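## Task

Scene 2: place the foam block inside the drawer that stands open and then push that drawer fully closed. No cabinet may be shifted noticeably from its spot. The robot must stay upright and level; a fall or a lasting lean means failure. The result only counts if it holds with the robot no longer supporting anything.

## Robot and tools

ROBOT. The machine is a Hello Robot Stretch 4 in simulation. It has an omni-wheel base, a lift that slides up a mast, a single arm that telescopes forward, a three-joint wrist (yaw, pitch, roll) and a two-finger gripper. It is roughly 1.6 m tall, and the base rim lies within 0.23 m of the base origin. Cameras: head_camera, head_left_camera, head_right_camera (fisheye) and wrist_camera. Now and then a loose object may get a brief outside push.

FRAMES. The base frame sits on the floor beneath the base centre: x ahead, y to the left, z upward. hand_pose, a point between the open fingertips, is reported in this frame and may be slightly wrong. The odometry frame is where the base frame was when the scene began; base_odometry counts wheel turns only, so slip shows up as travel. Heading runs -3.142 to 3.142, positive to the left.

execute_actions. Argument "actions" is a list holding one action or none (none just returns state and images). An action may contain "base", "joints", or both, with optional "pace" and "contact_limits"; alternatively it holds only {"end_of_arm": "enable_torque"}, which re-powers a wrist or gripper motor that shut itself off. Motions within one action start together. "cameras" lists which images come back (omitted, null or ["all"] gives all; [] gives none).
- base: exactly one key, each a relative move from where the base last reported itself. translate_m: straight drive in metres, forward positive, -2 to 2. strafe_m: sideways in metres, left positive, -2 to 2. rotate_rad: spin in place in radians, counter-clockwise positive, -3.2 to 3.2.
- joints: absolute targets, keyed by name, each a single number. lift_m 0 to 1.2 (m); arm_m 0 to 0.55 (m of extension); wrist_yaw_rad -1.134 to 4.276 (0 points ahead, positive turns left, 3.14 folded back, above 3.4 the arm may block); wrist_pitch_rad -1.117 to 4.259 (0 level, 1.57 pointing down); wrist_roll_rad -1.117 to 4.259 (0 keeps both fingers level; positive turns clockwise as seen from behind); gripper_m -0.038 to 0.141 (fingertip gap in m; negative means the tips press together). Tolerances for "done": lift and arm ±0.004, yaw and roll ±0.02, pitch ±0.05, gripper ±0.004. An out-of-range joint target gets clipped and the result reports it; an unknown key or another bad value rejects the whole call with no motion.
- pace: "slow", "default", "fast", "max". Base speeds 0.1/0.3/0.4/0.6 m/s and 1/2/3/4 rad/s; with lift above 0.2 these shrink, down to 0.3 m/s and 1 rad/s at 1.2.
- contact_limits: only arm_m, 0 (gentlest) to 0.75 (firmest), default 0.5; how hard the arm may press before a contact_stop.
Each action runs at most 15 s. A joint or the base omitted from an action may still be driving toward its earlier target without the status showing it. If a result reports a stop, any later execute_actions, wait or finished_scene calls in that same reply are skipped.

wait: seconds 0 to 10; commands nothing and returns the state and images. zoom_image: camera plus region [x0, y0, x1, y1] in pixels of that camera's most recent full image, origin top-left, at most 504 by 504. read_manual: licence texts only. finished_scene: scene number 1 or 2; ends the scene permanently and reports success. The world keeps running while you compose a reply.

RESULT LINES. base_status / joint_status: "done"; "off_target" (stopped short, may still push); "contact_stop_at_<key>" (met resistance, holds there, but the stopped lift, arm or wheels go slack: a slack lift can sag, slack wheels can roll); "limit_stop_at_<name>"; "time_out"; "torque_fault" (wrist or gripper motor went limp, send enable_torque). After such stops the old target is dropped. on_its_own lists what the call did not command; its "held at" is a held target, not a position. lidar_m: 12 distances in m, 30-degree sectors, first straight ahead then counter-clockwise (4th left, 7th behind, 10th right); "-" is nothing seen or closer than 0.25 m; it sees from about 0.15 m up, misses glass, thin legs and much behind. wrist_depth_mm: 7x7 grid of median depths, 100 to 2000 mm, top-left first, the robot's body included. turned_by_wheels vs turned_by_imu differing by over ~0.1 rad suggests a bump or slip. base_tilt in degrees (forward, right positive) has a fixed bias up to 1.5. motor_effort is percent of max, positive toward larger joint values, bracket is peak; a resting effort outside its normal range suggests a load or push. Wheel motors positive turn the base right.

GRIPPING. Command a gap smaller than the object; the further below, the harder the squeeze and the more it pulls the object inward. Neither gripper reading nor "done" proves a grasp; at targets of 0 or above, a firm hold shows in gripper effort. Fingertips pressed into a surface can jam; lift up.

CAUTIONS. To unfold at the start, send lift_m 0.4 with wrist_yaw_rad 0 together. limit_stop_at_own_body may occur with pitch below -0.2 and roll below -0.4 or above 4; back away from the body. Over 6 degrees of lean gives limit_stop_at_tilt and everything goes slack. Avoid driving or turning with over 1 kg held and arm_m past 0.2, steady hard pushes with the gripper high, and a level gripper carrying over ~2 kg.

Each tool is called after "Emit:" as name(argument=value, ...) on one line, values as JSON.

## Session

Emit:
execute_actions(actions=[])

Scene clock: 0.00 s.
base_odometry: x=+0.000 y=+0.000 heading=+0.000 (m, m, rad; odometry frame)
turned_by_wheels: +0.000 (rad since the last result)
turned_by_imu: +0.000 (rad since the last result)
base_tilt: forward=+0.1 right=+0.0 (deg)
lidar_m: 2.09 1.30 1.28 1.81 1.58 1.61 1.86 1.94 1.10 1.16 2.39 2.57
base_status: not commanded
joint_positions: lift_m=+0.216 arm_m=+0.000 wrist_yaw_rad=+3.108 wrist_pitch_rad=+0.017 wrist_roll_rad=+0.015 gripper_m=+0.057
joint_status: not commanded
motor_effort: lift_m=+18 arm_m=+0 wrist_yaw_rad=-1 wrist_pitch_rad=-6 wrist_roll_rad=-1 gripper_m=-4 wheel_0=+0 wheel_1=+0 wheel_2=+0 (%)
hand_pose: x=-0.1142 y=+0.0971 z=+0.3888 quat_wxyz=(+0.017, -0.008, +0.008, +1.000) (m; base frame)
wrist_depth_mm: - 137 - - 1921 1499 1336 / - 118 163 - 1808 1499 1336 / - 121 160 - 1863 1537 1336 / 109 139 257 - 1863 1576 1336 / 216 - - - 1808 1576 1366 / 732 1499 201 1255 1078 1205 1205 / 544 960 891 108 946 831 866
pictures: head_camera, head_left_camera, head_right_camera, wrist_camera
Images, in order (width x height): head_camera 420x560, head_left_camera 420x672, head_right_camera 420x672, wrist_camera 616x392.

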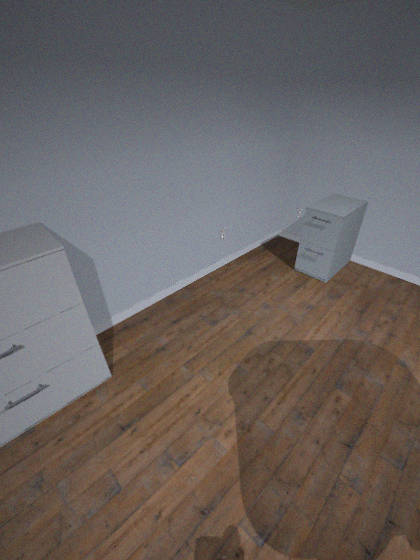

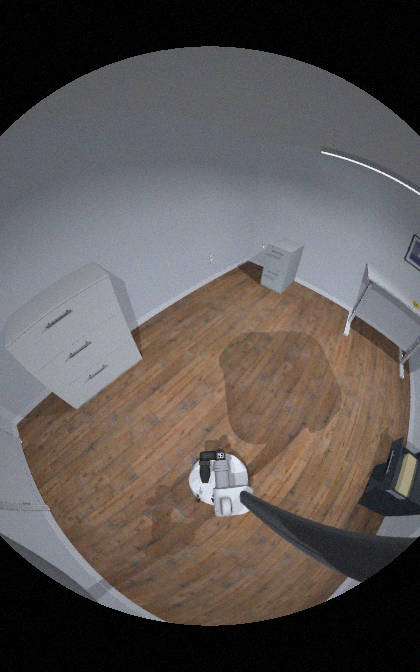

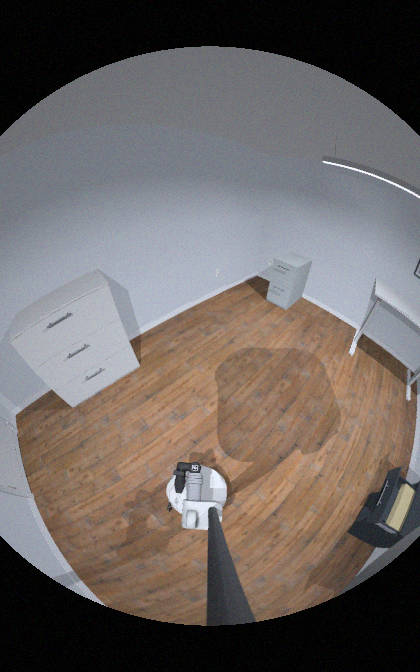

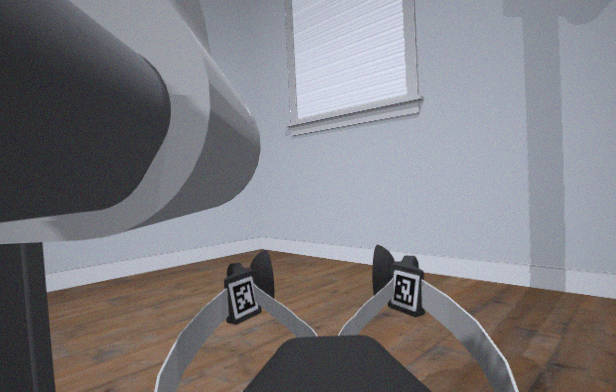

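Emit:
execute_actions(actions=[{"base":{"rotate_rad":-0.80},"pace":"fast"}], cameras=["head_camera","head_right_camera"])

Scene clock: 1.70 s.
base_odometry: x=+0.000 y=+0.000 heading=-0.800 (m, m, rad; odometry frame)
turned_by_wheels: -0.800 (rad since the last result)
turned_by_imu: -0.811 (rad since the last result)
base_tilt: forward=+0.2 right=-0.1 (deg)
lidar_m: 2.38 2.57 1.89 1.28 1.36 1.69 1.59 1.66 2.04 1.75 1.10 2.47
base_status: done
joint_positions: lift_m=+0.216 arm_m=+0.000 wrist_yaw_rad=+3.108 wrist_pitch_rad=+0.017 wrist_roll_rad=+0.015 gripper_m=+0.057
joint_status: not commanded
motor_effort: lift_m=+17(18) arm_m=+0(0) wrist_yaw_rad=-1(1) wrist_pitch_rad=-7(8) wrist_roll_rad=+1(1) gripper_m=-3(3) wheel_0=-1(4) wheel_1=-2(9) wheel_2=-1(7) (%)
hand_pose: x=-0.1142 y=+0.0971 z=+0.3888 quat_wxyz=(+0.017, -0.008, +0.008, +1.000) (m; base frame)
wrist_depth_mm: - 137 1618 1708 1708 1661 1661 / - 118 163 1708 1661 1708 1808 / - 120 160 1708 1756 1708 1756 / 109 139 256 1756 1756 1708 1708 / 216 1708 1708 1756 1708 1756 1756 / 732 1397 200 1255 1098 1229 1229 / 544 946 891 108 960 820 854
pictures: head_camera, head_right_camera
Images, in order (width x height): head_camera 420x560, head_right_camera 420x672.

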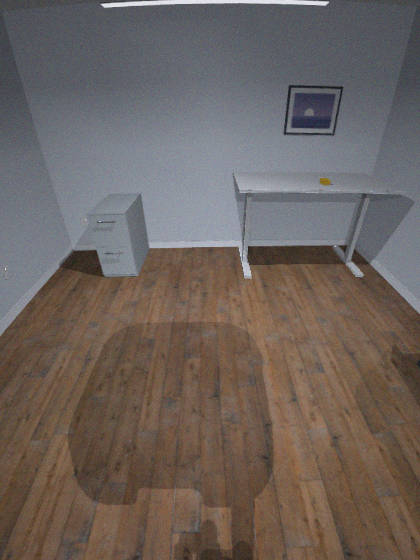

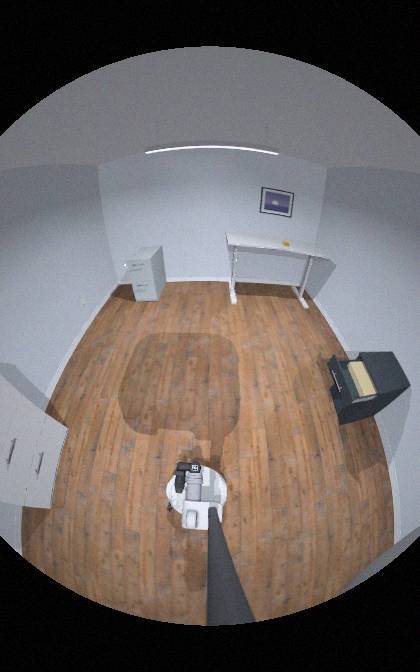

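Emit:
zoom_image(camera="head_camera", region=[220, 160, 420, 290])

Emit:
zoom_image(camera="head_right_camera", region=[310, 335, 420, 435])

Region (220, 160, 420, 290) of head_camera's 420x560 image, scaled by 2.520, with more detail than that image has; it fills the top 328 rows of this view, and the rest is white.

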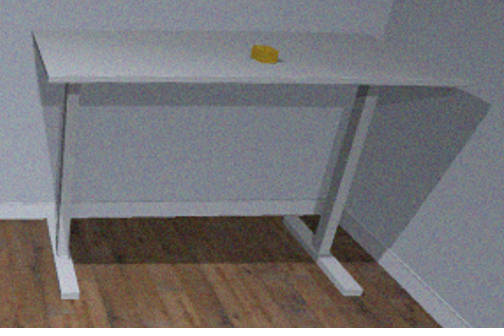

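Region (310, 335, 420, 435) of head_right_camera's 420x672 image, scaled by 4.582, with more detail than that image has; it fills the top 458 rows of this view, and the rest is white.

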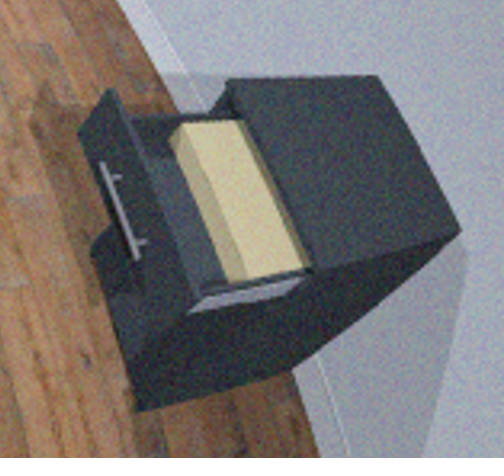

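Emit:
execute_actions(actions=[{"base":{"rotate_rad":-0.36},"pace":"max"}], cameras=["head_camera"])

Emit:
execute_actions(actions=[{"base":{"translate_m":1.95},"joints":{"lift_m":1.19,"wrist_yaw_rad":0,"wrist_pitch_rad":0.4,"gripper_m":0.13},"pace":"max"}])

Scene clock: 3.57 s.
base_odometry: x=+0.000 y=+0.000 heading=-1.160 (m, m, rad; odometry frame)
turned_by_wheels: -0.360 (rad since the last result)
turned_by_imu: -0.365 (rad since the last result)
base_tilt: forward=+0.2 right=+0.0 (deg)
lidar_m: 2.38 2.45 2.29 1.33 1.28 1.44 1.62 1.60 1.74 1.97 1.11 1.12
base_status: done
joint_positions: lift_m=+0.216 arm_m=+0.000 wrist_yaw_rad=+3.108 wrist_pitch_rad=+0.017 wrist_roll_rad=+0.015 gripper_m=+0.057
joint_status: not commanded
motor_effort: lift_m=+18(18) arm_m=+0(0) wrist_yaw_rad=-1(0) wrist_pitch_rad=-7(4) wrist_roll_rad=-1(1) gripper_m=-3(3) wheel_0=+0(8) wheel_1=-1(7) wheel_2=+0(8) (%)
hand_pose: x=-0.1142 y=+0.0971 z=+0.3888 quat_wxyz=(+0.017, -0.008, +0.008, +1.000) (m; base frame)
wrist_depth_mm: - 137 1661 1863 - - 1661 / - 118 163 1921 - - 1708 / - 121 160 1921 - - 1756 / 109 139 257 1863 - - 1756 / 217 1618 1708 1921 - - 1808 / 723 1430 201 1255 1098 1229 1229 / 535 960 891 108 960 842 854
pictures: head_camera
Images, in order (width x height): head_camera 420x560.

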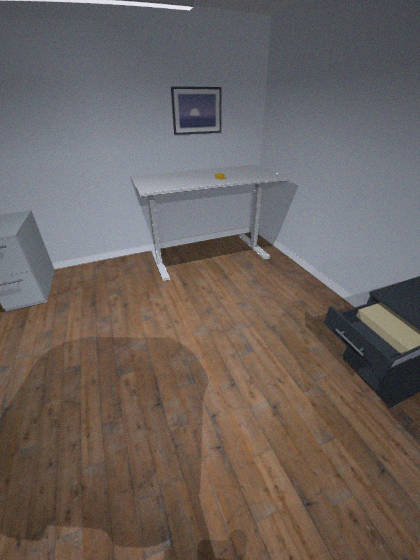

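Scene clock: 8.40 s.
base_odometry: x=+0.778 y=-1.788 heading=-1.160 (m, m, rad; odometry frame)
turned_by_wheels: +0.000 (rad since the last result)
turned_by_imu: -0.004 (rad since the last result)
base_tilt: forward=+0.2 right=-0.1 (deg)
lidar_m: 0.54 0.52 0.59 1.65 2.54 2.55 - 1.00 1.07 1.22 1.20 0.68
base_status: done
joint_positions: lift_m=+1.190 arm_m=+0.000 wrist_yaw_rad=+0.000 wrist_pitch_rad=+0.402 wrist_roll_rad=+0.015 gripper_m=+0.130
joint_status: all done
motor_effort: lift_m=+20(20) arm_m=+0(0) wrist_yaw_rad=-1(7) wrist_pitch_rad=-6(5) wrist_roll_rad=-1(1) gripper_m=+0(9) wheel_0=+0(9) wheel_1=+0(8) wheel_2=+0(14) (%)
hand_pose: x=+0.4366 y=-0.0874 z=+1.2552 quat_wxyz=(+0.980, +0.007, +0.200, -0.001) (m; base frame)
wrist_depth_mm: 891 960 1008 1098 1229 1205 976 / 917 1025 1098 1229 1308 1281 1008 / 976 1060 1160 1255 1336 1336 1042 / 1042 1078 1098 1078 1025 1008 1025 / 866 854 842 798 788 768 741 / 683 654 603 647 597 603 1060 / 564 539 549 108 569 1366 1205
pictures: head_camera, head_left_camera, head_right_camera, wrist_camera
Images, in order (width x height): head_camera 420x560, head_left_camera 420x672, head_right_camera 420x672, wrist_camera 616x392.

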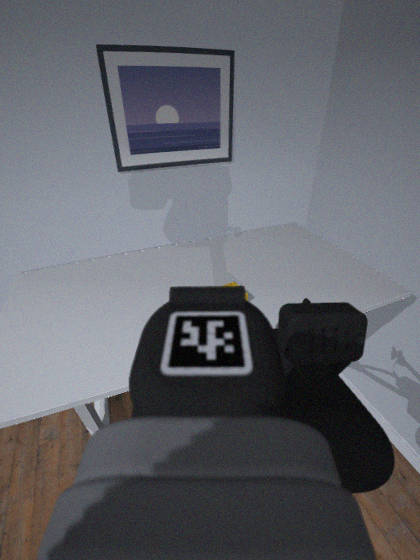

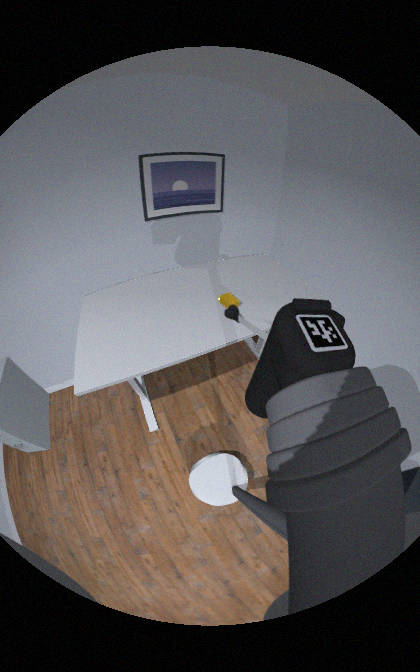

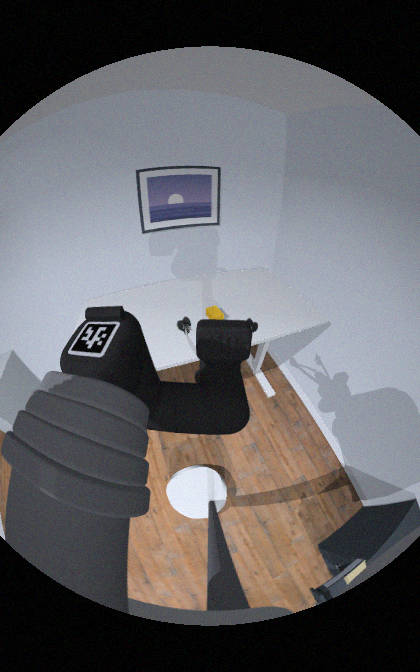

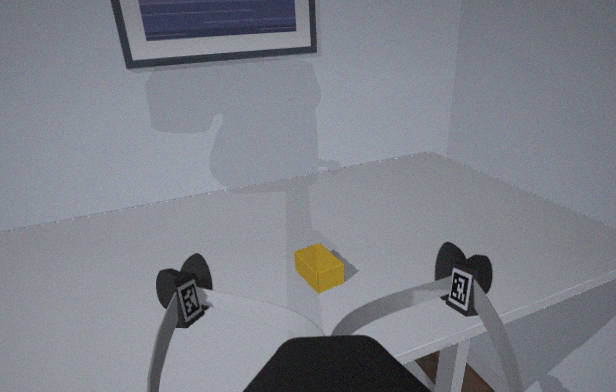

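Emit:
execute_actions(actions=[{"base":{"translate_m":0.22},"joints":{"wrist_pitch_rad":1.57,"arm_m":0.43},"pace":"max"}], cameras=["head_right_camera","wrist_camera"])

Scene clock: 10.87 s.
base_odometry: x=+0.866 y=-1.990 heading=-1.161 (m, m, rad; odometry frame)
turned_by_wheels: +0.000 (rad since the last result)
turned_by_imu: -0.001 (rad since the last result)
base_tilt: forward=+0.2 right=-0.1 (deg)
lidar_m: 0.31 0.29 0.31 0.58 2.63 2.74 3.67 1.18 1.28 1.14 0.83 0.39
base_status: done
joint_positions: lift_m=+1.190 arm_m=+0.429 wrist_yaw_rad=+0.000 wrist_pitch_rad=+1.570 wrist_roll_rad=+0.015 gripper_m=+0.130
joint_status: all done
motor_effort: lift_m=+20(19) arm_m=+7(6) wrist_yaw_rad=-2(1) wrist_pitch_rad=+2(3) wrist_roll_rad=-1(3) gripper_m=+0(1) wheel_0=-1(7) wheel_1=-1(3) wheel_2=+1(10) (%)
hand_pose: x=+0.6000 y=-0.0874 z=+1.0796 quat_wxyz=(+0.707, +0.005, +0.707, -0.005) (m; base frame)
wrist_depth_mm: 355 353 353 351 349 345 345 / 353 353 355 351 349 347 347 / 359 355 353 353 351 347 347 / 359 359 355 310 353 351 351 / 359 357 357 310 353 351 349 / 359 362 222 355 351 351 351 / 364 364 362 108 353 355 1281
pictures: head_right_camera, wrist_camera
Images, in order (width x height): head_right_camera 420x672, wrist_camera 616x392.

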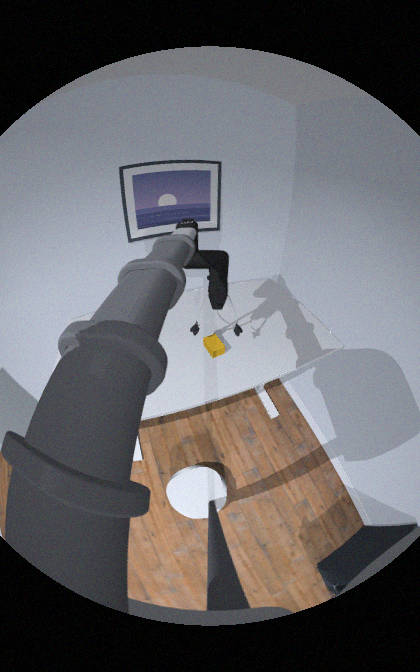

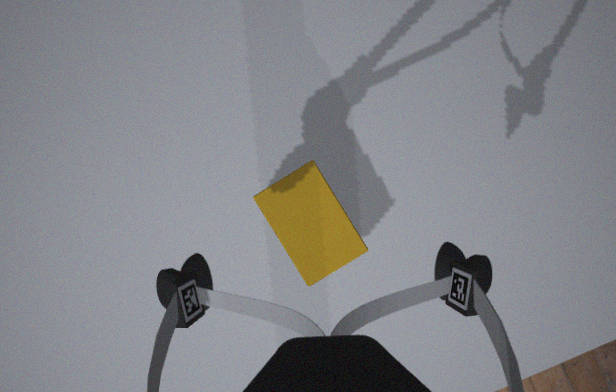

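Emit:
execute_actions(actions=[{"base":{"strafe_m":0.008},"joints":{"lift_m":1.092,"wrist_roll_rad":-0.49,"arm_m":0.455,"gripper_m":0.095},"pace":"default"}], cameras=["head_right_camera","wrist_camera"])

Scene clock: 13.33 s.
base_odometry: x=+0.873 y=-1.987 heading=-1.160 (m, m, rad; odometry frame)
turned_by_wheels: +0.000 (rad since the last result)
turned_by_imu: +0.000 (rad since the last result)
base_tilt: forward=+0.2 right=-0.1 (deg)
lidar_m: 0.33 0.31 0.34 0.55 2.61 2.71 3.68 1.19 1.29 1.15 0.80 0.40
base_status: done
joint_positions: lift_m=+1.092 arm_m=+0.454 wrist_yaw_rad=+0.000 wrist_pitch_rad=+1.570 wrist_roll_rad=-0.490 gripper_m=+0.095
joint_status: all done
motor_effort: lift_m=+15(20) arm_m=+7(7) wrist_yaw_rad=-2(1) wrist_pitch_rad=+0(1) wrist_roll_rad=-2(1) gripper_m=-2(0) wheel_0=+1(8) wheel_1=+0(8) wheel_2=+0(0) (%)
hand_pose: x=+0.6248 y=-0.0874 z=+0.9820 quat_wxyz=(+0.686, -0.171, +0.686, +0.171) (m; base frame)
wrist_depth_mm: 255 256 254 253 252 251 251 / 257 256 254 254 254 252 252 / 257 257 256 256 254 254 252 / 260 257 257 255 254 254 255 / 259 259 257 212 221 255 255 / 260 260 215 212 211 256 255 / 262 262 259 108 257 257 256
pictures: head_right_camera, wrist_camera
Images, in order (width x height): head_right_camera 420x672, wrist_camera 616x392.

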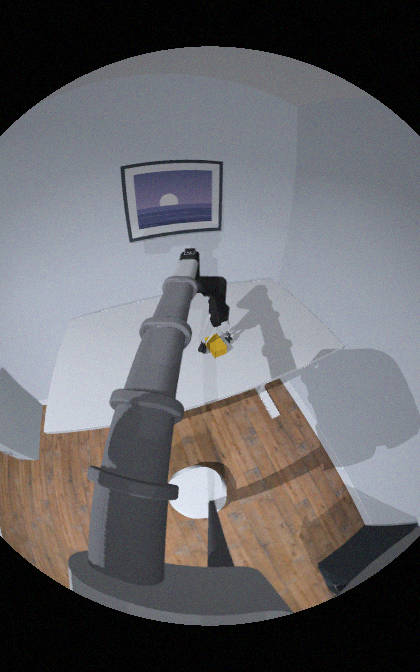

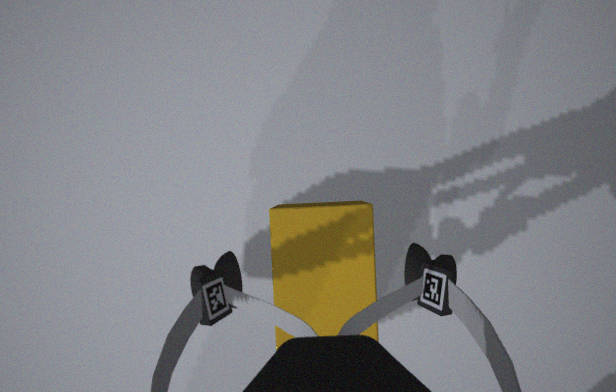

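Well centered. Close and lift.

Emit:
execute_actions(actions=[{"joints":{"gripper_m":0.028,"lift_m":1.088}}], cameras=["wrist_camera"])

Emit:
execute_actions(actions=[{"joints":{"lift_m":1.12},"pace":"fast"}], cameras=["wrist_camera","head_right_camera"])

Scene clock: 15.07 s.
base_odometry: x=+0.873 y=-1.987 heading=-1.160 (m, m, rad; odometry frame)
turned_by_wheels: +0.000 (rad since the last result)
turned_by_imu: +0.000 (rad since the last result)
base_tilt: forward=+0.1 right=+0.0 (deg)
lidar_m: 0.32 0.30 0.33 0.54 2.61 2.71 3.66 1.21 1.29 1.14 0.80 0.41
base_status: not commanded
joint_positions: lift_m=+1.088 arm_m=+0.454 wrist_yaw_rad=+0.000 wrist_pitch_rad=+1.570 wrist_roll_rad=-0.490 gripper_m=+0.028
joint_status: all done
motor_effort: lift_m=+15(17) arm_m=+7(7) wrist_yaw_rad=+0(1) wrist_pitch_rad=+1(0) wrist_roll_rad=-2(1) gripper_m=-12(14) wheel_0=+2(2) wheel_1=+0(0) wheel_2=+0(0) (%)
hand_pose: x=+0.6248 y=-0.0874 z=+0.9779 quat_wxyz=(+0.686, -0.171, +0.686, +0.171) (m; base frame)
wrist_depth_mm: 252 252 250 249 250 248 246 / 253 250 250 249 249 249 248 / 254 253 252 251 250 250 250 / 255 254 253 252 251 249 250 / 255 255 254 198 222 251 251 / 258 256 191 199 198 252 251 / 257 259 255 108 253 254 253
pictures: wrist_camera
Images, in order (width x height): wrist_camera 616x392.

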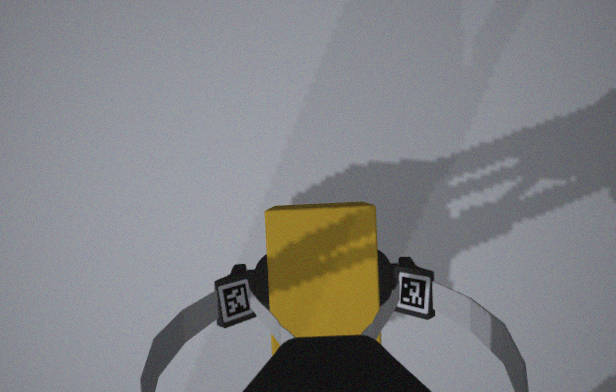

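Scene clock: 15.87 s.
base_odometry: x=+0.873 y=-1.987 heading=-1.160 (m, m, rad; odometry frame)
turned_by_wheels: +0.000 (rad since the last result)
turned_by_imu: +0.000 (rad since the last result)
base_tilt: forward=+0.2 right=+0.0 (deg)
lidar_m: 0.31 0.30 0.34 0.55 2.62 2.71 3.66 1.20 1.29 1.15 0.77 0.40
base_status: not commanded
joint_positions: lift_m=+1.120 arm_m=+0.454 wrist_yaw_rad=+0.000 wrist_pitch_rad=+1.570 wrist_roll_rad=-0.490 gripper_m=+0.028
joint_status: all done
motor_effort: lift_m=+21(24) arm_m=+7(7) wrist_yaw_rad=-1(0) wrist_pitch_rad=+0(1) wrist_roll_rad=-1(1) gripper_m=-13(13) wheel_0=+2(1) wheel_1=+0(0) wheel_2=+0(0) (%)
hand_pose: x=+0.6248 y=-0.0874 z=+1.0095 quat_wxyz=(+0.686, -0.171, +0.686, +0.171) (m; base frame)
wrist_depth_mm: 285 282 281 281 279 278 278 / 286 283 283 281 282 279 279 / 289 285 283 283 282 281 279 / 289 287 286 283 282 283 279 / 287 286 286 198 220 282 282 / 289 287 191 198 197 285 282 / 290 289 286 108 286 283 283
pictures: head_right_camera, wrist_camera
Images, in order (width x height): head_right_camera 420x672, wrist_camera 616x392.

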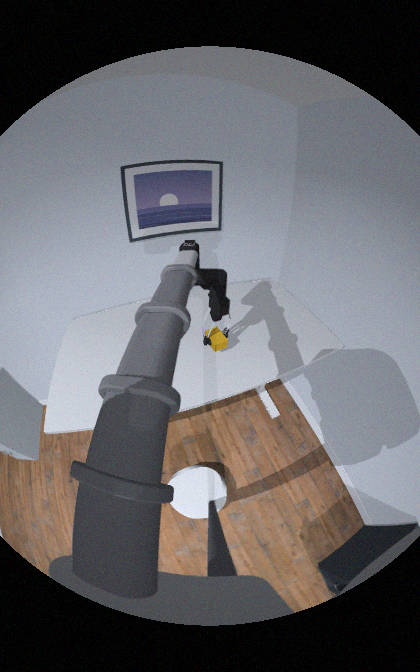

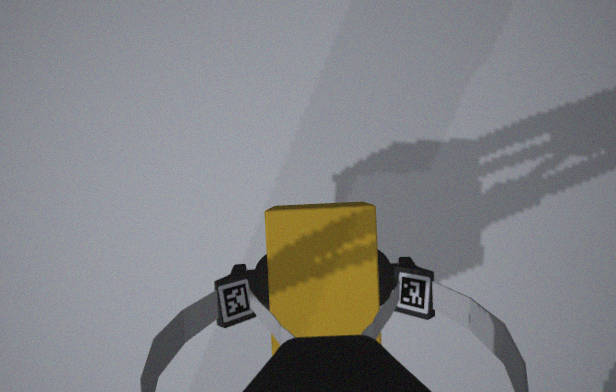

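Emit:
execute_actions(actions=[{"base":{"translate_m":-1.39},"joints":{"arm_m":0.15,"wrist_roll_rad":0.0},"pace":"max"}], cameras=["head_right_camera"])

Emit:
execute_actions(actions=[{"base":{"rotate_rad":-1.185},"joints":{"lift_m":0.85,"arm_m":0.42},"pace":"fast"}], cameras=["wrist_camera","head_right_camera","head_camera"])

Scene clock: 22.07 s.
base_odometry: x=+0.319 y=-0.712 heading=-1.161 (m, m, rad; odometry frame)
turned_by_wheels: +0.000 (rad since the last result)
turned_by_imu: +0.002 (rad since the last result)
base_tilt: forward=+0.2 right=+0.0 (deg)
lidar_m: 1.66 1.62 2.03 2.11 1.66 1.76 2.35 2.33 2.09 0.71 0.72 1.83
base_status: done
joint_positions: lift_m=+1.120 arm_m=+0.151 wrist_yaw_rad=+0.000 wrist_pitch_rad=+1.570 wrist_roll_rad=+0.000 gripper_m=+0.028
joint_status: all done
motor_effort: lift_m=+20(21) arm_m=-7(10) wrist_yaw_rad=+0(1) wrist_pitch_rad=+0(1) wrist_roll_rad=-1(1) gripper_m=-14(14) wheel_0=+0(6) wheel_1=+0(6) wheel_2=-2(10) (%)
hand_pose: x=+0.3223 y=-0.0874 z=+1.0095 quat_wxyz=(+0.707, +0.000, +0.707, +0.000) (m; base frame)
wrist_depth_mm: 1255 1229 1229 1205 1229 1229 1205 / 1255 1255 1205 1255 1229 1229 1229 / 1255 1255 1255 1205 1205 1182 1205 / 1255 1229 1255 1229 1229 1205 1229 / 1281 1229 1255 198 221 1229 1205 / 1281 1255 190 198 198 1229 1229 / 1255 1281 1255 108 1229 1255 1229
pictures: head_right_camera
Images, in order (width x height): head_right_camera 420x672.

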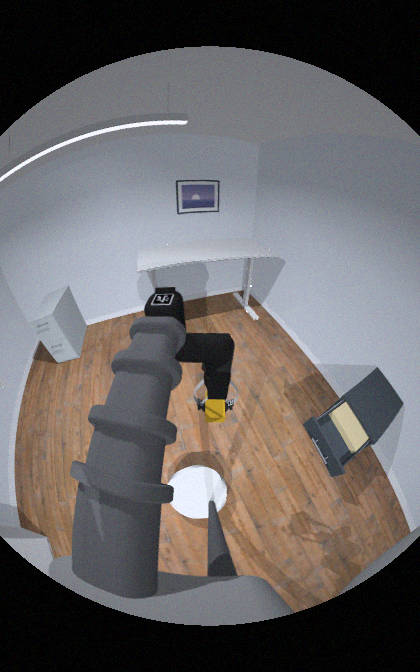

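Scene clock: 24.30 s.
base_odometry: x=+0.319 y=-0.712 heading=-2.346 (m, m, rad; odometry frame)
turned_by_wheels: -1.185 (rad since the last result)
turned_by_imu: -1.201 (rad since the last result)
base_tilt: forward=+0.1 right=-0.1 (deg)
lidar_m: 0.70 1.73 1.71 1.63 2.04 2.18 1.67 1.67 2.43 2.33 2.38 0.76
base_status: done
joint_positions: lift_m=+0.850 arm_m=+0.419 wrist_yaw_rad=+0.000 wrist_pitch_rad=+1.570 wrist_roll_rad=+0.000 gripper_m=+0.028
joint_status: all done
motor_effort: lift_m=+15(19) arm_m=+7(7) wrist_yaw_rad=-1(2) wrist_pitch_rad=+1(0) wrist_roll_rad=+0(1) gripper_m=-13(13) wheel_0=+0(6) wheel_1=-1(7) wheel_2=+2(6) (%)
hand_pose: x=+0.5899 y=-0.0874 z=+0.7399 quat_wxyz=(+0.707, +0.000, +0.707, +0.000) (m; base frame)
wrist_depth_mm: 991 946 436 439 436 433 946 / 960 366 366 368 370 366 946 / 991 991 976 960 960 976 976 / 1008 960 960 946 976 976 960 / 1008 976 976 198 222 976 976 / 1008 976 190 199 198 960 960 / 991 1008 976 108 960 960 960
pictures: head_camera, head_right_camera, wrist_camera
Images, in order (width x height): head_camera 420x560, head_right_camera 420x672, wrist_camera 616x392.

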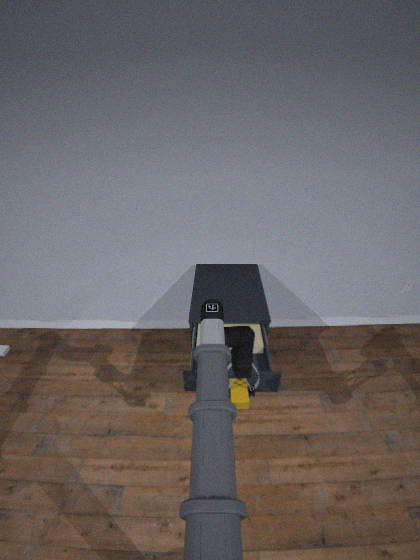

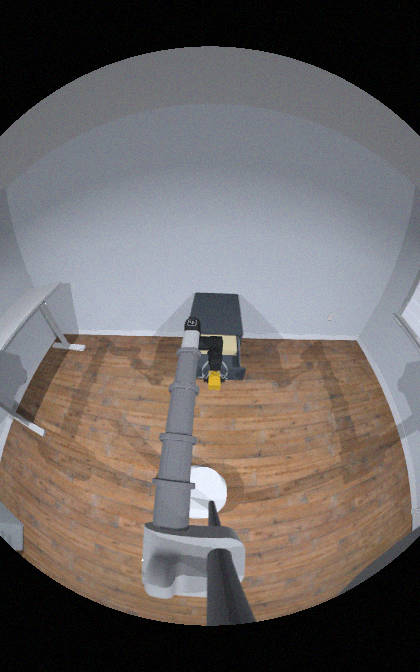

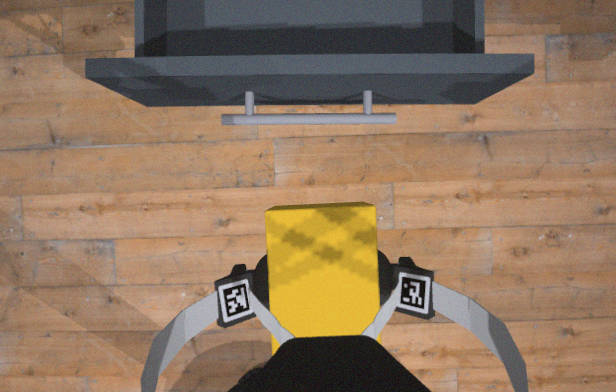

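Emit:
execute_actions(actions=[{"base":{"translate_m":0.165},"joints":{"lift_m":0.82,"arm_m":0.50,"wrist_roll_rad":0.035},"pace":"fast"}], cameras=["wrist_camera","head_right_camera"])

Scene clock: 26.23 s.
base_odometry: x=+0.203 y=-0.830 heading=-2.346 (m, m, rad; odometry frame)
turned_by_wheels: +0.000 (rad since the last result)
turned_by_imu: -0.001 (rad since the last result)
base_tilt: forward=+0.2 right=+0.0 (deg)
lidar_m: 0.54 1.55 1.70 1.61 2.12 2.35 1.79 1.84 2.43 2.29 2.14 0.60
base_status: done
joint_positions: lift_m=+0.820 arm_m=+0.499 wrist_yaw_rad=+0.000 wrist_pitch_rad=+1.570 wrist_roll_rad=+0.035 gripper_m=+0.028
joint_status: all done
motor_effort: lift_m=+16(17) arm_m=+7(10) wrist_yaw_rad=-1(1) wrist_pitch_rad=+2(2) wrist_roll_rad=+0(2) gripper_m=-14(12) wheel_0=+0(10) wheel_1=+0(6) wheel_2=+0(8) (%)
hand_pose: x=+0.6699 y=-0.0874 z=+0.7099 quat_wxyz=(+0.707, +0.012, +0.707, -0.012) (m; base frame)
wrist_depth_mm: 931 362 359 357 357 353 904 / 960 364 359 359 359 357 931 / 946 415 413 413 410 404 904 / 946 418 415 413 413 407 917 / 946 421 413 197 221 407 931 / 960 370 190 199 198 325 931 / 960 314 946 108 309 946 946
pictures: head_right_camera, wrist_camera
Images, in order (width x height): head_right_camera 420x672, wrist_camera 616x392.

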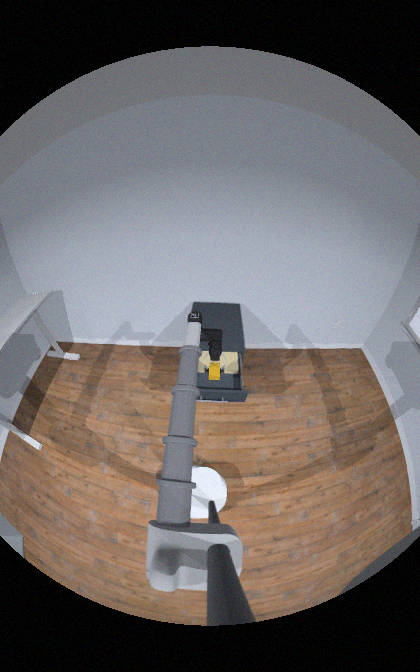

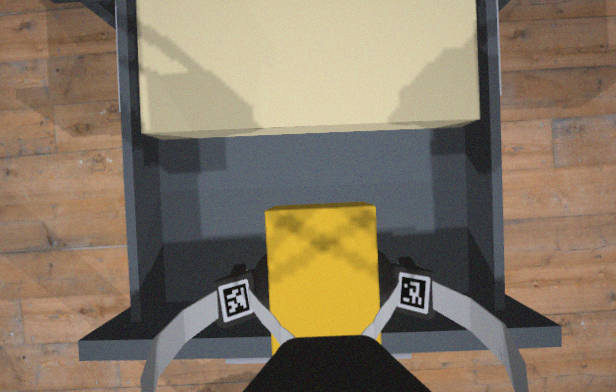

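Emit:
execute_actions(actions=[{"joints":{"lift_m":0.661,"arm_m":0.522},"pace":"default"}], cameras=["wrist_camera"])

Scene clock: 28.23 s.
base_odometry: x=+0.203 y=-0.830 heading=-2.346 (m, m, rad; odometry frame)
turned_by_wheels: +0.000 (rad since the last result)
turned_by_imu: +0.000 (rad since the last result)
base_tilt: forward=+0.1 right=+0.0 (deg)
lidar_m: 0.56 1.52 1.70 1.60 2.11 2.35 1.83 1.83 2.43 2.29 2.16 0.56
base_status: not commanded
joint_positions: lift_m=+0.661 arm_m=+0.521 wrist_yaw_rad=+0.000 wrist_pitch_rad=+1.570 wrist_roll_rad=+0.035 gripper_m=+0.028
joint_status: all done
motor_effort: lift_m=+15(17) arm_m=+7(5) wrist_yaw_rad=+0(1) wrist_pitch_rad=-3(2) wrist_roll_rad=+2(0) gripper_m=-13(12) wheel_0=+0(1) wheel_1=+0(0) wheel_2=+0(0) (%)
hand_pose: x=+0.6918 y=-0.0874 z=+0.5509 quat_wxyz=(+0.707, +0.012, +0.707, -0.012) (m; base frame)
wrist_depth_mm: 204 204 202 200 199 198 198 / 205 204 203 202 201 200 198 / 220 255 254 253 251 249 249 / 240 257 255 254 251 251 249 / 237 257 255 198 221 253 251 / 236 258 190 198 198 253 253 / 233 259 257 108 255 254 254
pictures: wrist_camera
Images, in order (width x height): wrist_camera 616x392.

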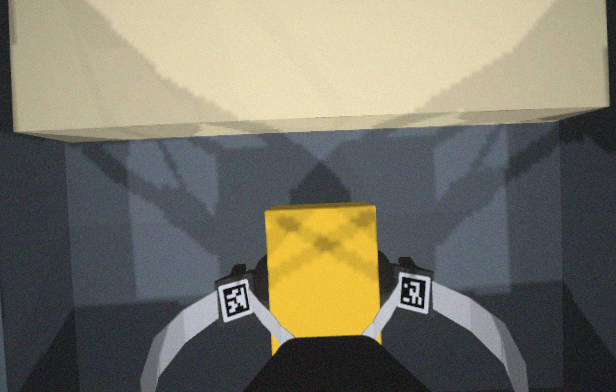

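Emit:
execute_actions(actions=[{"joints":{"lift_m":0.658,"gripper_m":0.075}}], cameras=["wrist_camera"])

Emit:
execute_actions(actions=[{"joints":{"lift_m":0.80},"pace":"max"}], cameras=["wrist_camera"])

Scene clock: 29.77 s.
base_odometry: x=+0.203 y=-0.830 heading=-2.346 (m, m, rad; odometry frame)
turned_by_wheels: +0.000 (rad since the last result)
turned_by_imu: +0.000 (rad since the last result)
base_tilt: forward=+0.2 right=+0.0 (deg)
lidar_m: 0.53 1.56 1.70 1.63 2.10 2.38 1.83 1.83 2.42 2.32 2.18 0.57
base_status: not commanded
joint_positions: lift_m=+0.658 arm_m=+0.521 wrist_yaw_rad=+0.000 wrist_pitch_rad=+1.570 wrist_roll_rad=+0.035 gripper_m=+0.075
joint_status: all done
motor_effort: lift_m=+16(20) arm_m=+7(7) wrist_yaw_rad=-1(1) wrist_pitch_rad=+0(0) wrist_roll_rad=+1(1) gripper_m=-3(11) wheel_0=+0(0) wheel_1=+0(0) wheel_2=+0(0) (%)
hand_pose: x=+0.6918 y=-0.0874 z=+0.5479 quat_wxyz=(+0.707, +0.012, +0.707, -0.012) (m; base frame)
wrist_depth_mm: 202 200 199 199 197 196 196 / 202 201 200 198 198 196 195 / 220 253 250 249 249 247 245 / 240 254 253 250 249 248 247 / 239 254 253 206 216 248 248 / 236 256 196 206 206 250 249 / 234 257 253 108 253 251 250
pictures: wrist_camera
Images, in order (width x height): wrist_camera 616x392.

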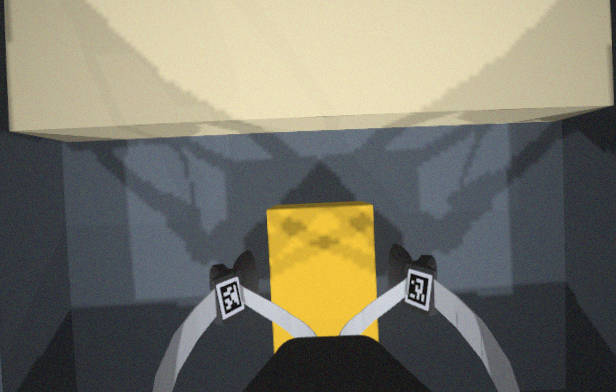

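Scene clock: 30.80 s.
base_odometry: x=+0.203 y=-0.830 heading=-2.346 (m, m, rad; odometry frame)
turned_by_wheels: +0.000 (rad since the last result)
turned_by_imu: +0.000 (rad since the last result)
base_tilt: forward=+0.1 right=+0.0 (deg)
lidar_m: 0.54 1.56 1.71 1.63 2.12 2.37 1.83 1.84 2.42 2.31 2.13 0.58
base_status: not commanded
joint_positions: lift_m=+0.800 arm_m=+0.521 wrist_yaw_rad=+0.000 wrist_pitch_rad=+1.570 wrist_roll_rad=+0.035 gripper_m=+0.075
joint_status: all done
motor_effort: lift_m=+19(23) arm_m=+7(7) wrist_yaw_rad=+0(1) wrist_pitch_rad=+0(2) wrist_roll_rad=+1(0) gripper_m=-3(4) wheel_0=+0(0) wheel_1=+0(0) wheel_2=+0(0) (%)
hand_pose: x=+0.6918 y=-0.0874 z=+0.6896 quat_wxyz=(+0.707, +0.012, +0.707, -0.012) (m; base frame)
wrist_depth_mm: 931 340 340 340 338 336 891 / 917 340 340 340 340 334 891 / 904 345 343 343 340 342 904 / 931 394 397 394 389 389 904 / 960 397 397 347 394 392 904 / 946 397 197 394 364 349 904 / 946 315 309 108 317 289 917
pictures: wrist_camera
Images, in order (width x height): wrist_camera 616x392.

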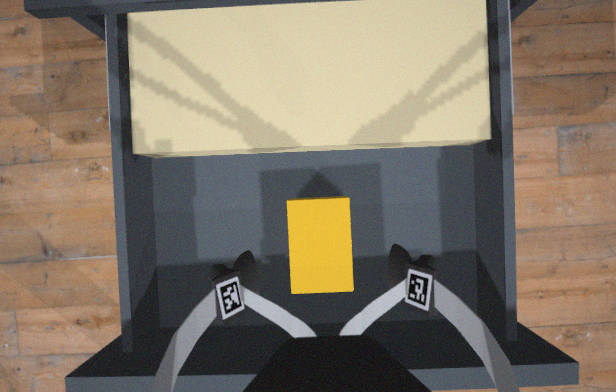

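Emit:
execute_actions(actions=[{"joints":{"arm_m":0.06,"wrist_pitch_rad":0.0,"gripper_m":0.0,"wrist_roll_rad":0.0},"pace":"max"}], cameras=["head_camera"])

Emit:
execute_actions(actions=[{"joints":{"lift_m":0.424},"pace":"max"}], cameras=["wrist_camera","head_camera"])

Scene clock: 33.00 s.
base_odometry: x=+0.203 y=-0.830 heading=-2.346 (m, m, rad; odometry frame)
turned_by_wheels: +0.000 (rad since the last result)
turned_by_imu: +0.000 (rad since the last result)
base_tilt: forward=+0.2 right=+0.0 (deg)
lidar_m: 0.55 1.55 1.70 1.63 2.12 2.34 1.83 1.83 2.44 2.31 2.16 0.59
base_status: not commanded
joint_positions: lift_m=+0.800 arm_m=+0.061 wrist_yaw_rad=+0.000 wrist_pitch_rad=+0.002 wrist_roll_rad=+0.000 gripper_m=+0.000
joint_status: all done
motor_effort: lift_m=+19(19) arm_m=-7(10) wrist_yaw_rad=+0(1) wrist_pitch_rad=-6(14) wrist_roll_rad=-3(7) gripper_m=-6(4) wheel_0=+0(0) wheel_1=+0(0) wheel_2=+0(0) (%)
hand_pose: x=+0.5206 y=-0.0875 z=+0.9774 quat_wxyz=(+1.000, +0.000, +0.001, +0.000) (m; base frame)
wrist_depth_mm: 1205 1205 1182 1205 1205 1160 1205 / 1255 1229 1205 1182 1160 1205 1182 / 1229 1229 1182 1205 1229 1182 1205 / 1255 1229 1229 1205 1182 1205 1205 / 1229 1255 1205 1229 1229 1229 1229 / 1205 1255 1205 203 186 1205 1205 / 1281 1255 820 108 904 1205 1205
pictures: head_camera
Images, in order (width x height): head_camera 420x560.

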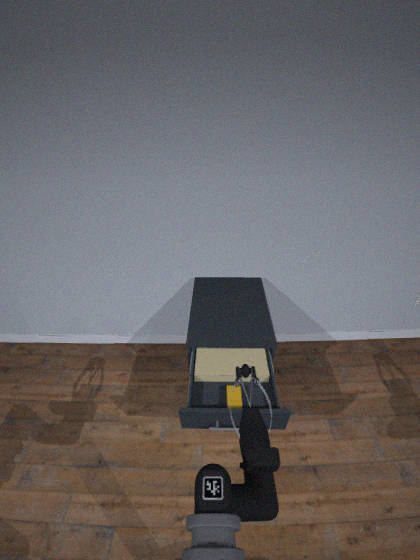

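Scene clock: 34.57 s.
base_odometry: x=+0.203 y=-0.830 heading=-2.346 (m, m, rad; odometry frame)
turned_by_wheels: +0.000 (rad since the last result)
turned_by_imu: +0.000 (rad since the last result)
base_tilt: forward=+0.2 right=+0.0 (deg)
lidar_m: 0.54 1.57 1.69 1.63 2.14 2.33 1.82 1.84 2.41 2.31 2.12 0.58
base_status: not commanded
joint_positions: lift_m=+0.424 arm_m=+0.061 wrist_yaw_rad=+0.000 wrist_pitch_rad=+0.002 wrist_roll_rad=+0.000 gripper_m=+0.000
joint_status: all done
motor_effort: lift_m=+16(17) arm_m=-7(7) wrist_yaw_rad=+0(0) wrist_pitch_rad=-9(6) wrist_roll_rad=-1(3) gripper_m=-4(5) wheel_0=+0(0) wheel_1=+0(0) wheel_2=+1(0) (%)
hand_pose: x=+0.5206 y=-0.0875 z=+0.6017 quat_wxyz=(+1.000, +0.000, +0.001, +0.000) (m; base frame)
wrist_depth_mm: 1229 1205 1205 1229 1205 1205 1182 / 1182 1182 1205 1205 1182 1182 1182 / 1229 1182 1205 1229 1182 1205 1182 / 1205 1205 1205 1160 1138 1205 1229 / 1205 300 297 293 289 286 285 / 1229 303 296 203 186 287 286 / 1229 301 297 108 293 287 287
pictures: head_camera, wrist_camera
Images, in order (width x height): head_camera 420x560, wrist_camera 616x392.

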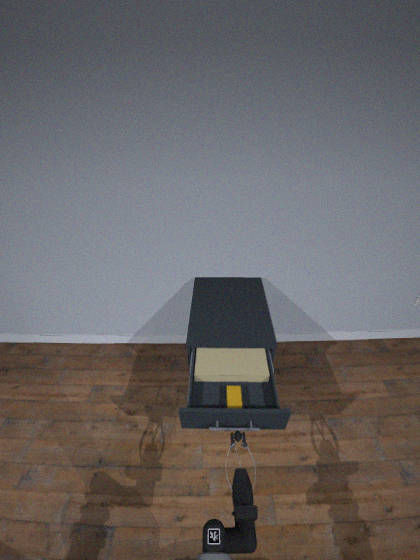

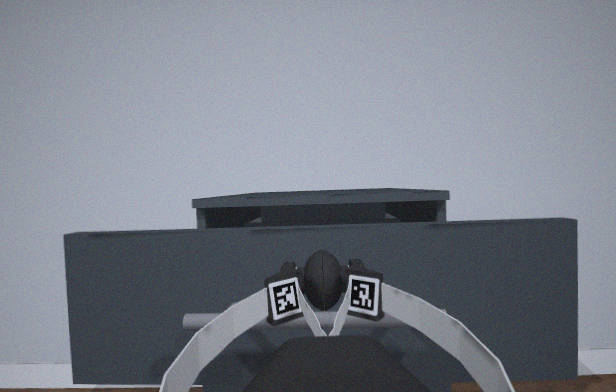

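Emit:
execute_actions(actions=[{"joints":{"arm_m":0.41},"pace":"slow","contact_limits":{"arm_m":0.25}}], cameras=["wrist_camera","head_camera"])

Scene clock: 39.57 s.
base_odometry: x=+0.203 y=-0.830 heading=-2.346 (m, m, rad; odometry frame)
turned_by_wheels: +0.000 (rad since the last result)
turned_by_imu: +0.000 (rad since the last result)
base_tilt: forward=+0.2 right=+0.0 (deg)
lidar_m: 0.86 1.55 1.71 1.60 2.12 2.35 1.83 1.85 2.41 2.31 2.18 0.90
base_status: not commanded
joint_positions: lift_m=+0.424 arm_m=+0.409 wrist_yaw_rad=+0.000 wrist_pitch_rad=+0.002 wrist_roll_rad=+0.000 gripper_m=+0.000
joint_status: all done
motor_effort: lift_m=+16(16) arm_m=+7(14) wrist_yaw_rad=+0(21) wrist_pitch_rad=-3(7) wrist_roll_rad=+0(2) gripper_m=-5(5) wheel_0=+1(1) wheel_1=+2(1) wheel_2=-3(6) (%)
contact_limits: arm_m 0.25
hand_pose: x=+0.8681 y=-0.0875 z=+0.6018 quat_wxyz=(+1.000, +0.000, +0.001, +0.000) (m; base frame)
wrist_depth_mm: 866 866 842 854 854 866 842 / 878 866 842 854 854 842 842 / 878 854 866 866 854 854 842 / 866 891 723 496 377 309 564 / 256 253 251 248 244 243 240 / 257 254 250 204 185 243 239 / 258 255 216 108 213 243 243
pictures: head_camera, wrist_camera
Images, in order (width x height): head_camera 420x560, wrist_camera 616x392.

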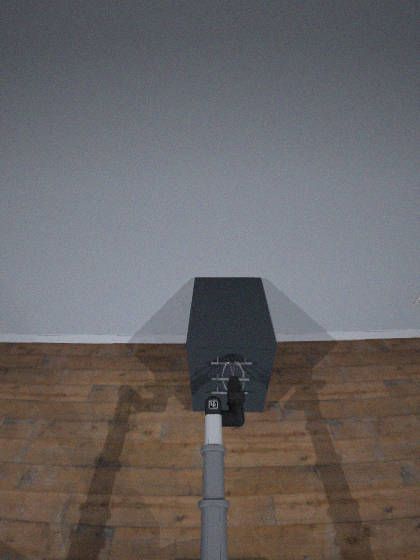

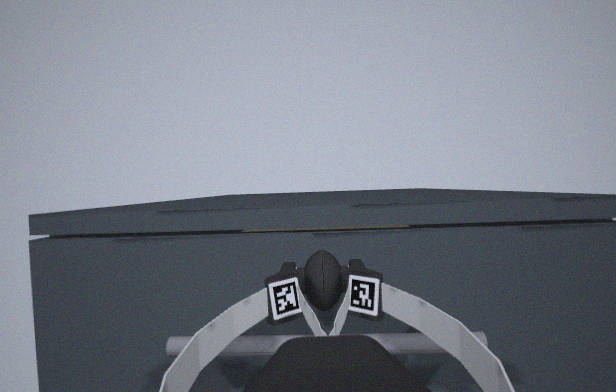

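Emit:
execute_actions(actions=[{"joints":{"arm_m":0.428},"pace":"slow","contact_limits":{"arm_m":0.2}}], cameras=["wrist_camera"])

Scene clock: 40.93 s.
base_odometry: x=+0.203 y=-0.830 heading=-2.346 (m, m, rad; odometry frame)
turned_by_wheels: +0.000 (rad since the last result)
turned_by_imu: +0.000 (rad since the last result)
base_tilt: forward=+0.1 right=+0.0 (deg)
lidar_m: 0.84 1.57 1.69 1.62 2.14 2.37 1.80 1.84 2.44 2.31 2.16 0.93
base_status: not commanded
joint_positions: lift_m=+0.424 arm_m=+0.426 wrist_yaw_rad=-0.004 wrist_pitch_rad=+0.002 wrist_roll_rad=+0.000 gripper_m=+0.000
joint_status: all done
motor_effort: lift_m=+16(16) arm_m=+11(10) wrist_yaw_rad=+10(10) wrist_pitch_rad=-7(7) wrist_roll_rad=+0(1) gripper_m=-4(4) wheel_0=+1(1) wheel_1=+2(1) wheel_2=-3(3) (%)
contact_limits: arm_m 0.2
hand_pose: x=+0.8851 y=-0.0884 z=+0.6019 quat_wxyz=(+1.000, +0.000, +0.001, -0.002) (m; base frame)
wrist_depth_mm: 842 854 842 842 831 820 831 / 866 854 854 842 842 831 842 / 854 866 866 854 842 831 831 / 854 854 707 496 375 303 559 / 243 240 237 235 233 230 229 / 245 241 239 202 186 230 228 / 245 243 205 108 205 231 230
pictures: wrist_camera
Images, in order (width x height): wrist_camera 616x392.

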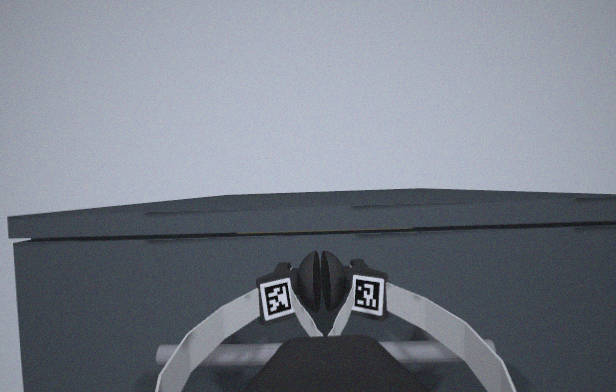

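Emit:
execute_actions(actions=[{"joints":{"arm_m":0.34},"pace":"fast"}], cameras=["wrist_camera","head_left_camera"])

Scene clock: 42.13 s.
base_odometry: x=+0.203 y=-0.830 heading=-2.346 (m, m, rad; odometry frame)
turned_by_wheels: +0.000 (rad since the last result)
turned_by_imu: +0.000 (rad since the last result)
base_tilt: forward=+0.1 right=+0.0 (deg)
lidar_m: 0.86 1.55 1.71 1.61 2.13 2.32 1.82 1.83 2.41 2.29 2.13 0.91
base_status: not commanded
joint_positions: lift_m=+0.424 arm_m=+0.341 wrist_yaw_rad=+0.000 wrist_pitch_rad=+0.002 wrist_roll_rad=+0.000 gripper_m=+0.000
joint_status: all done
motor_effort: lift_m=+16(16) arm_m=-7(4) wrist_yaw_rad=-1(10) wrist_pitch_rad=-6(9) wrist_roll_rad=-1(1) gripper_m=-5(6) wheel_0=+1(1) wheel_1=+1(1) wheel_2=-2(3) (%)
hand_pose: x=+0.8006 y=-0.0875 z=+0.6017 quat_wxyz=(+1.000, +0.000, +0.001, +0.000) (m; base frame)
wrist_depth_mm: 931 917 917 917 931 917 904 / 931 931 917 931 917 931 904 / 960 946 931 946 931 931 917 / 931 946 707 535 404 312 917 / 976 327 324 319 317 314 615 / 960 327 324 203 185 314 621 / 960 329 325 108 319 314 627
pictures: head_left_camera, wrist_camera
Images, in order (width x height): head_left_camera 420x672, wrist_camera 616x392.

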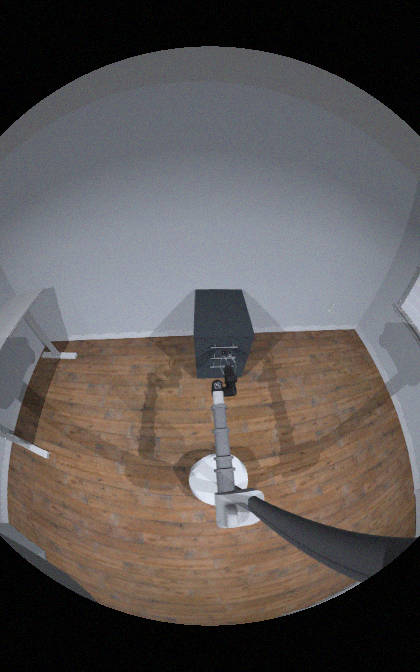

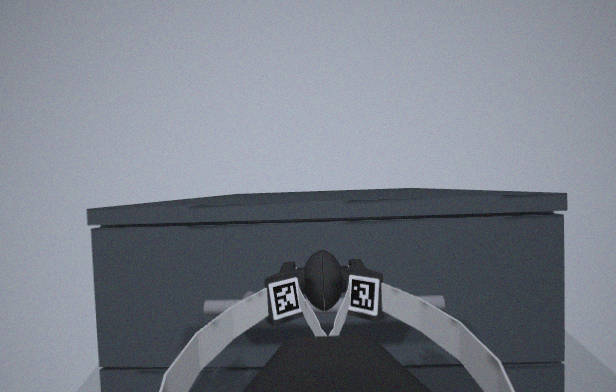

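Flush with the drawer below.

Emit:
finished_scene(scene=2)

The scene is finished: the task was done.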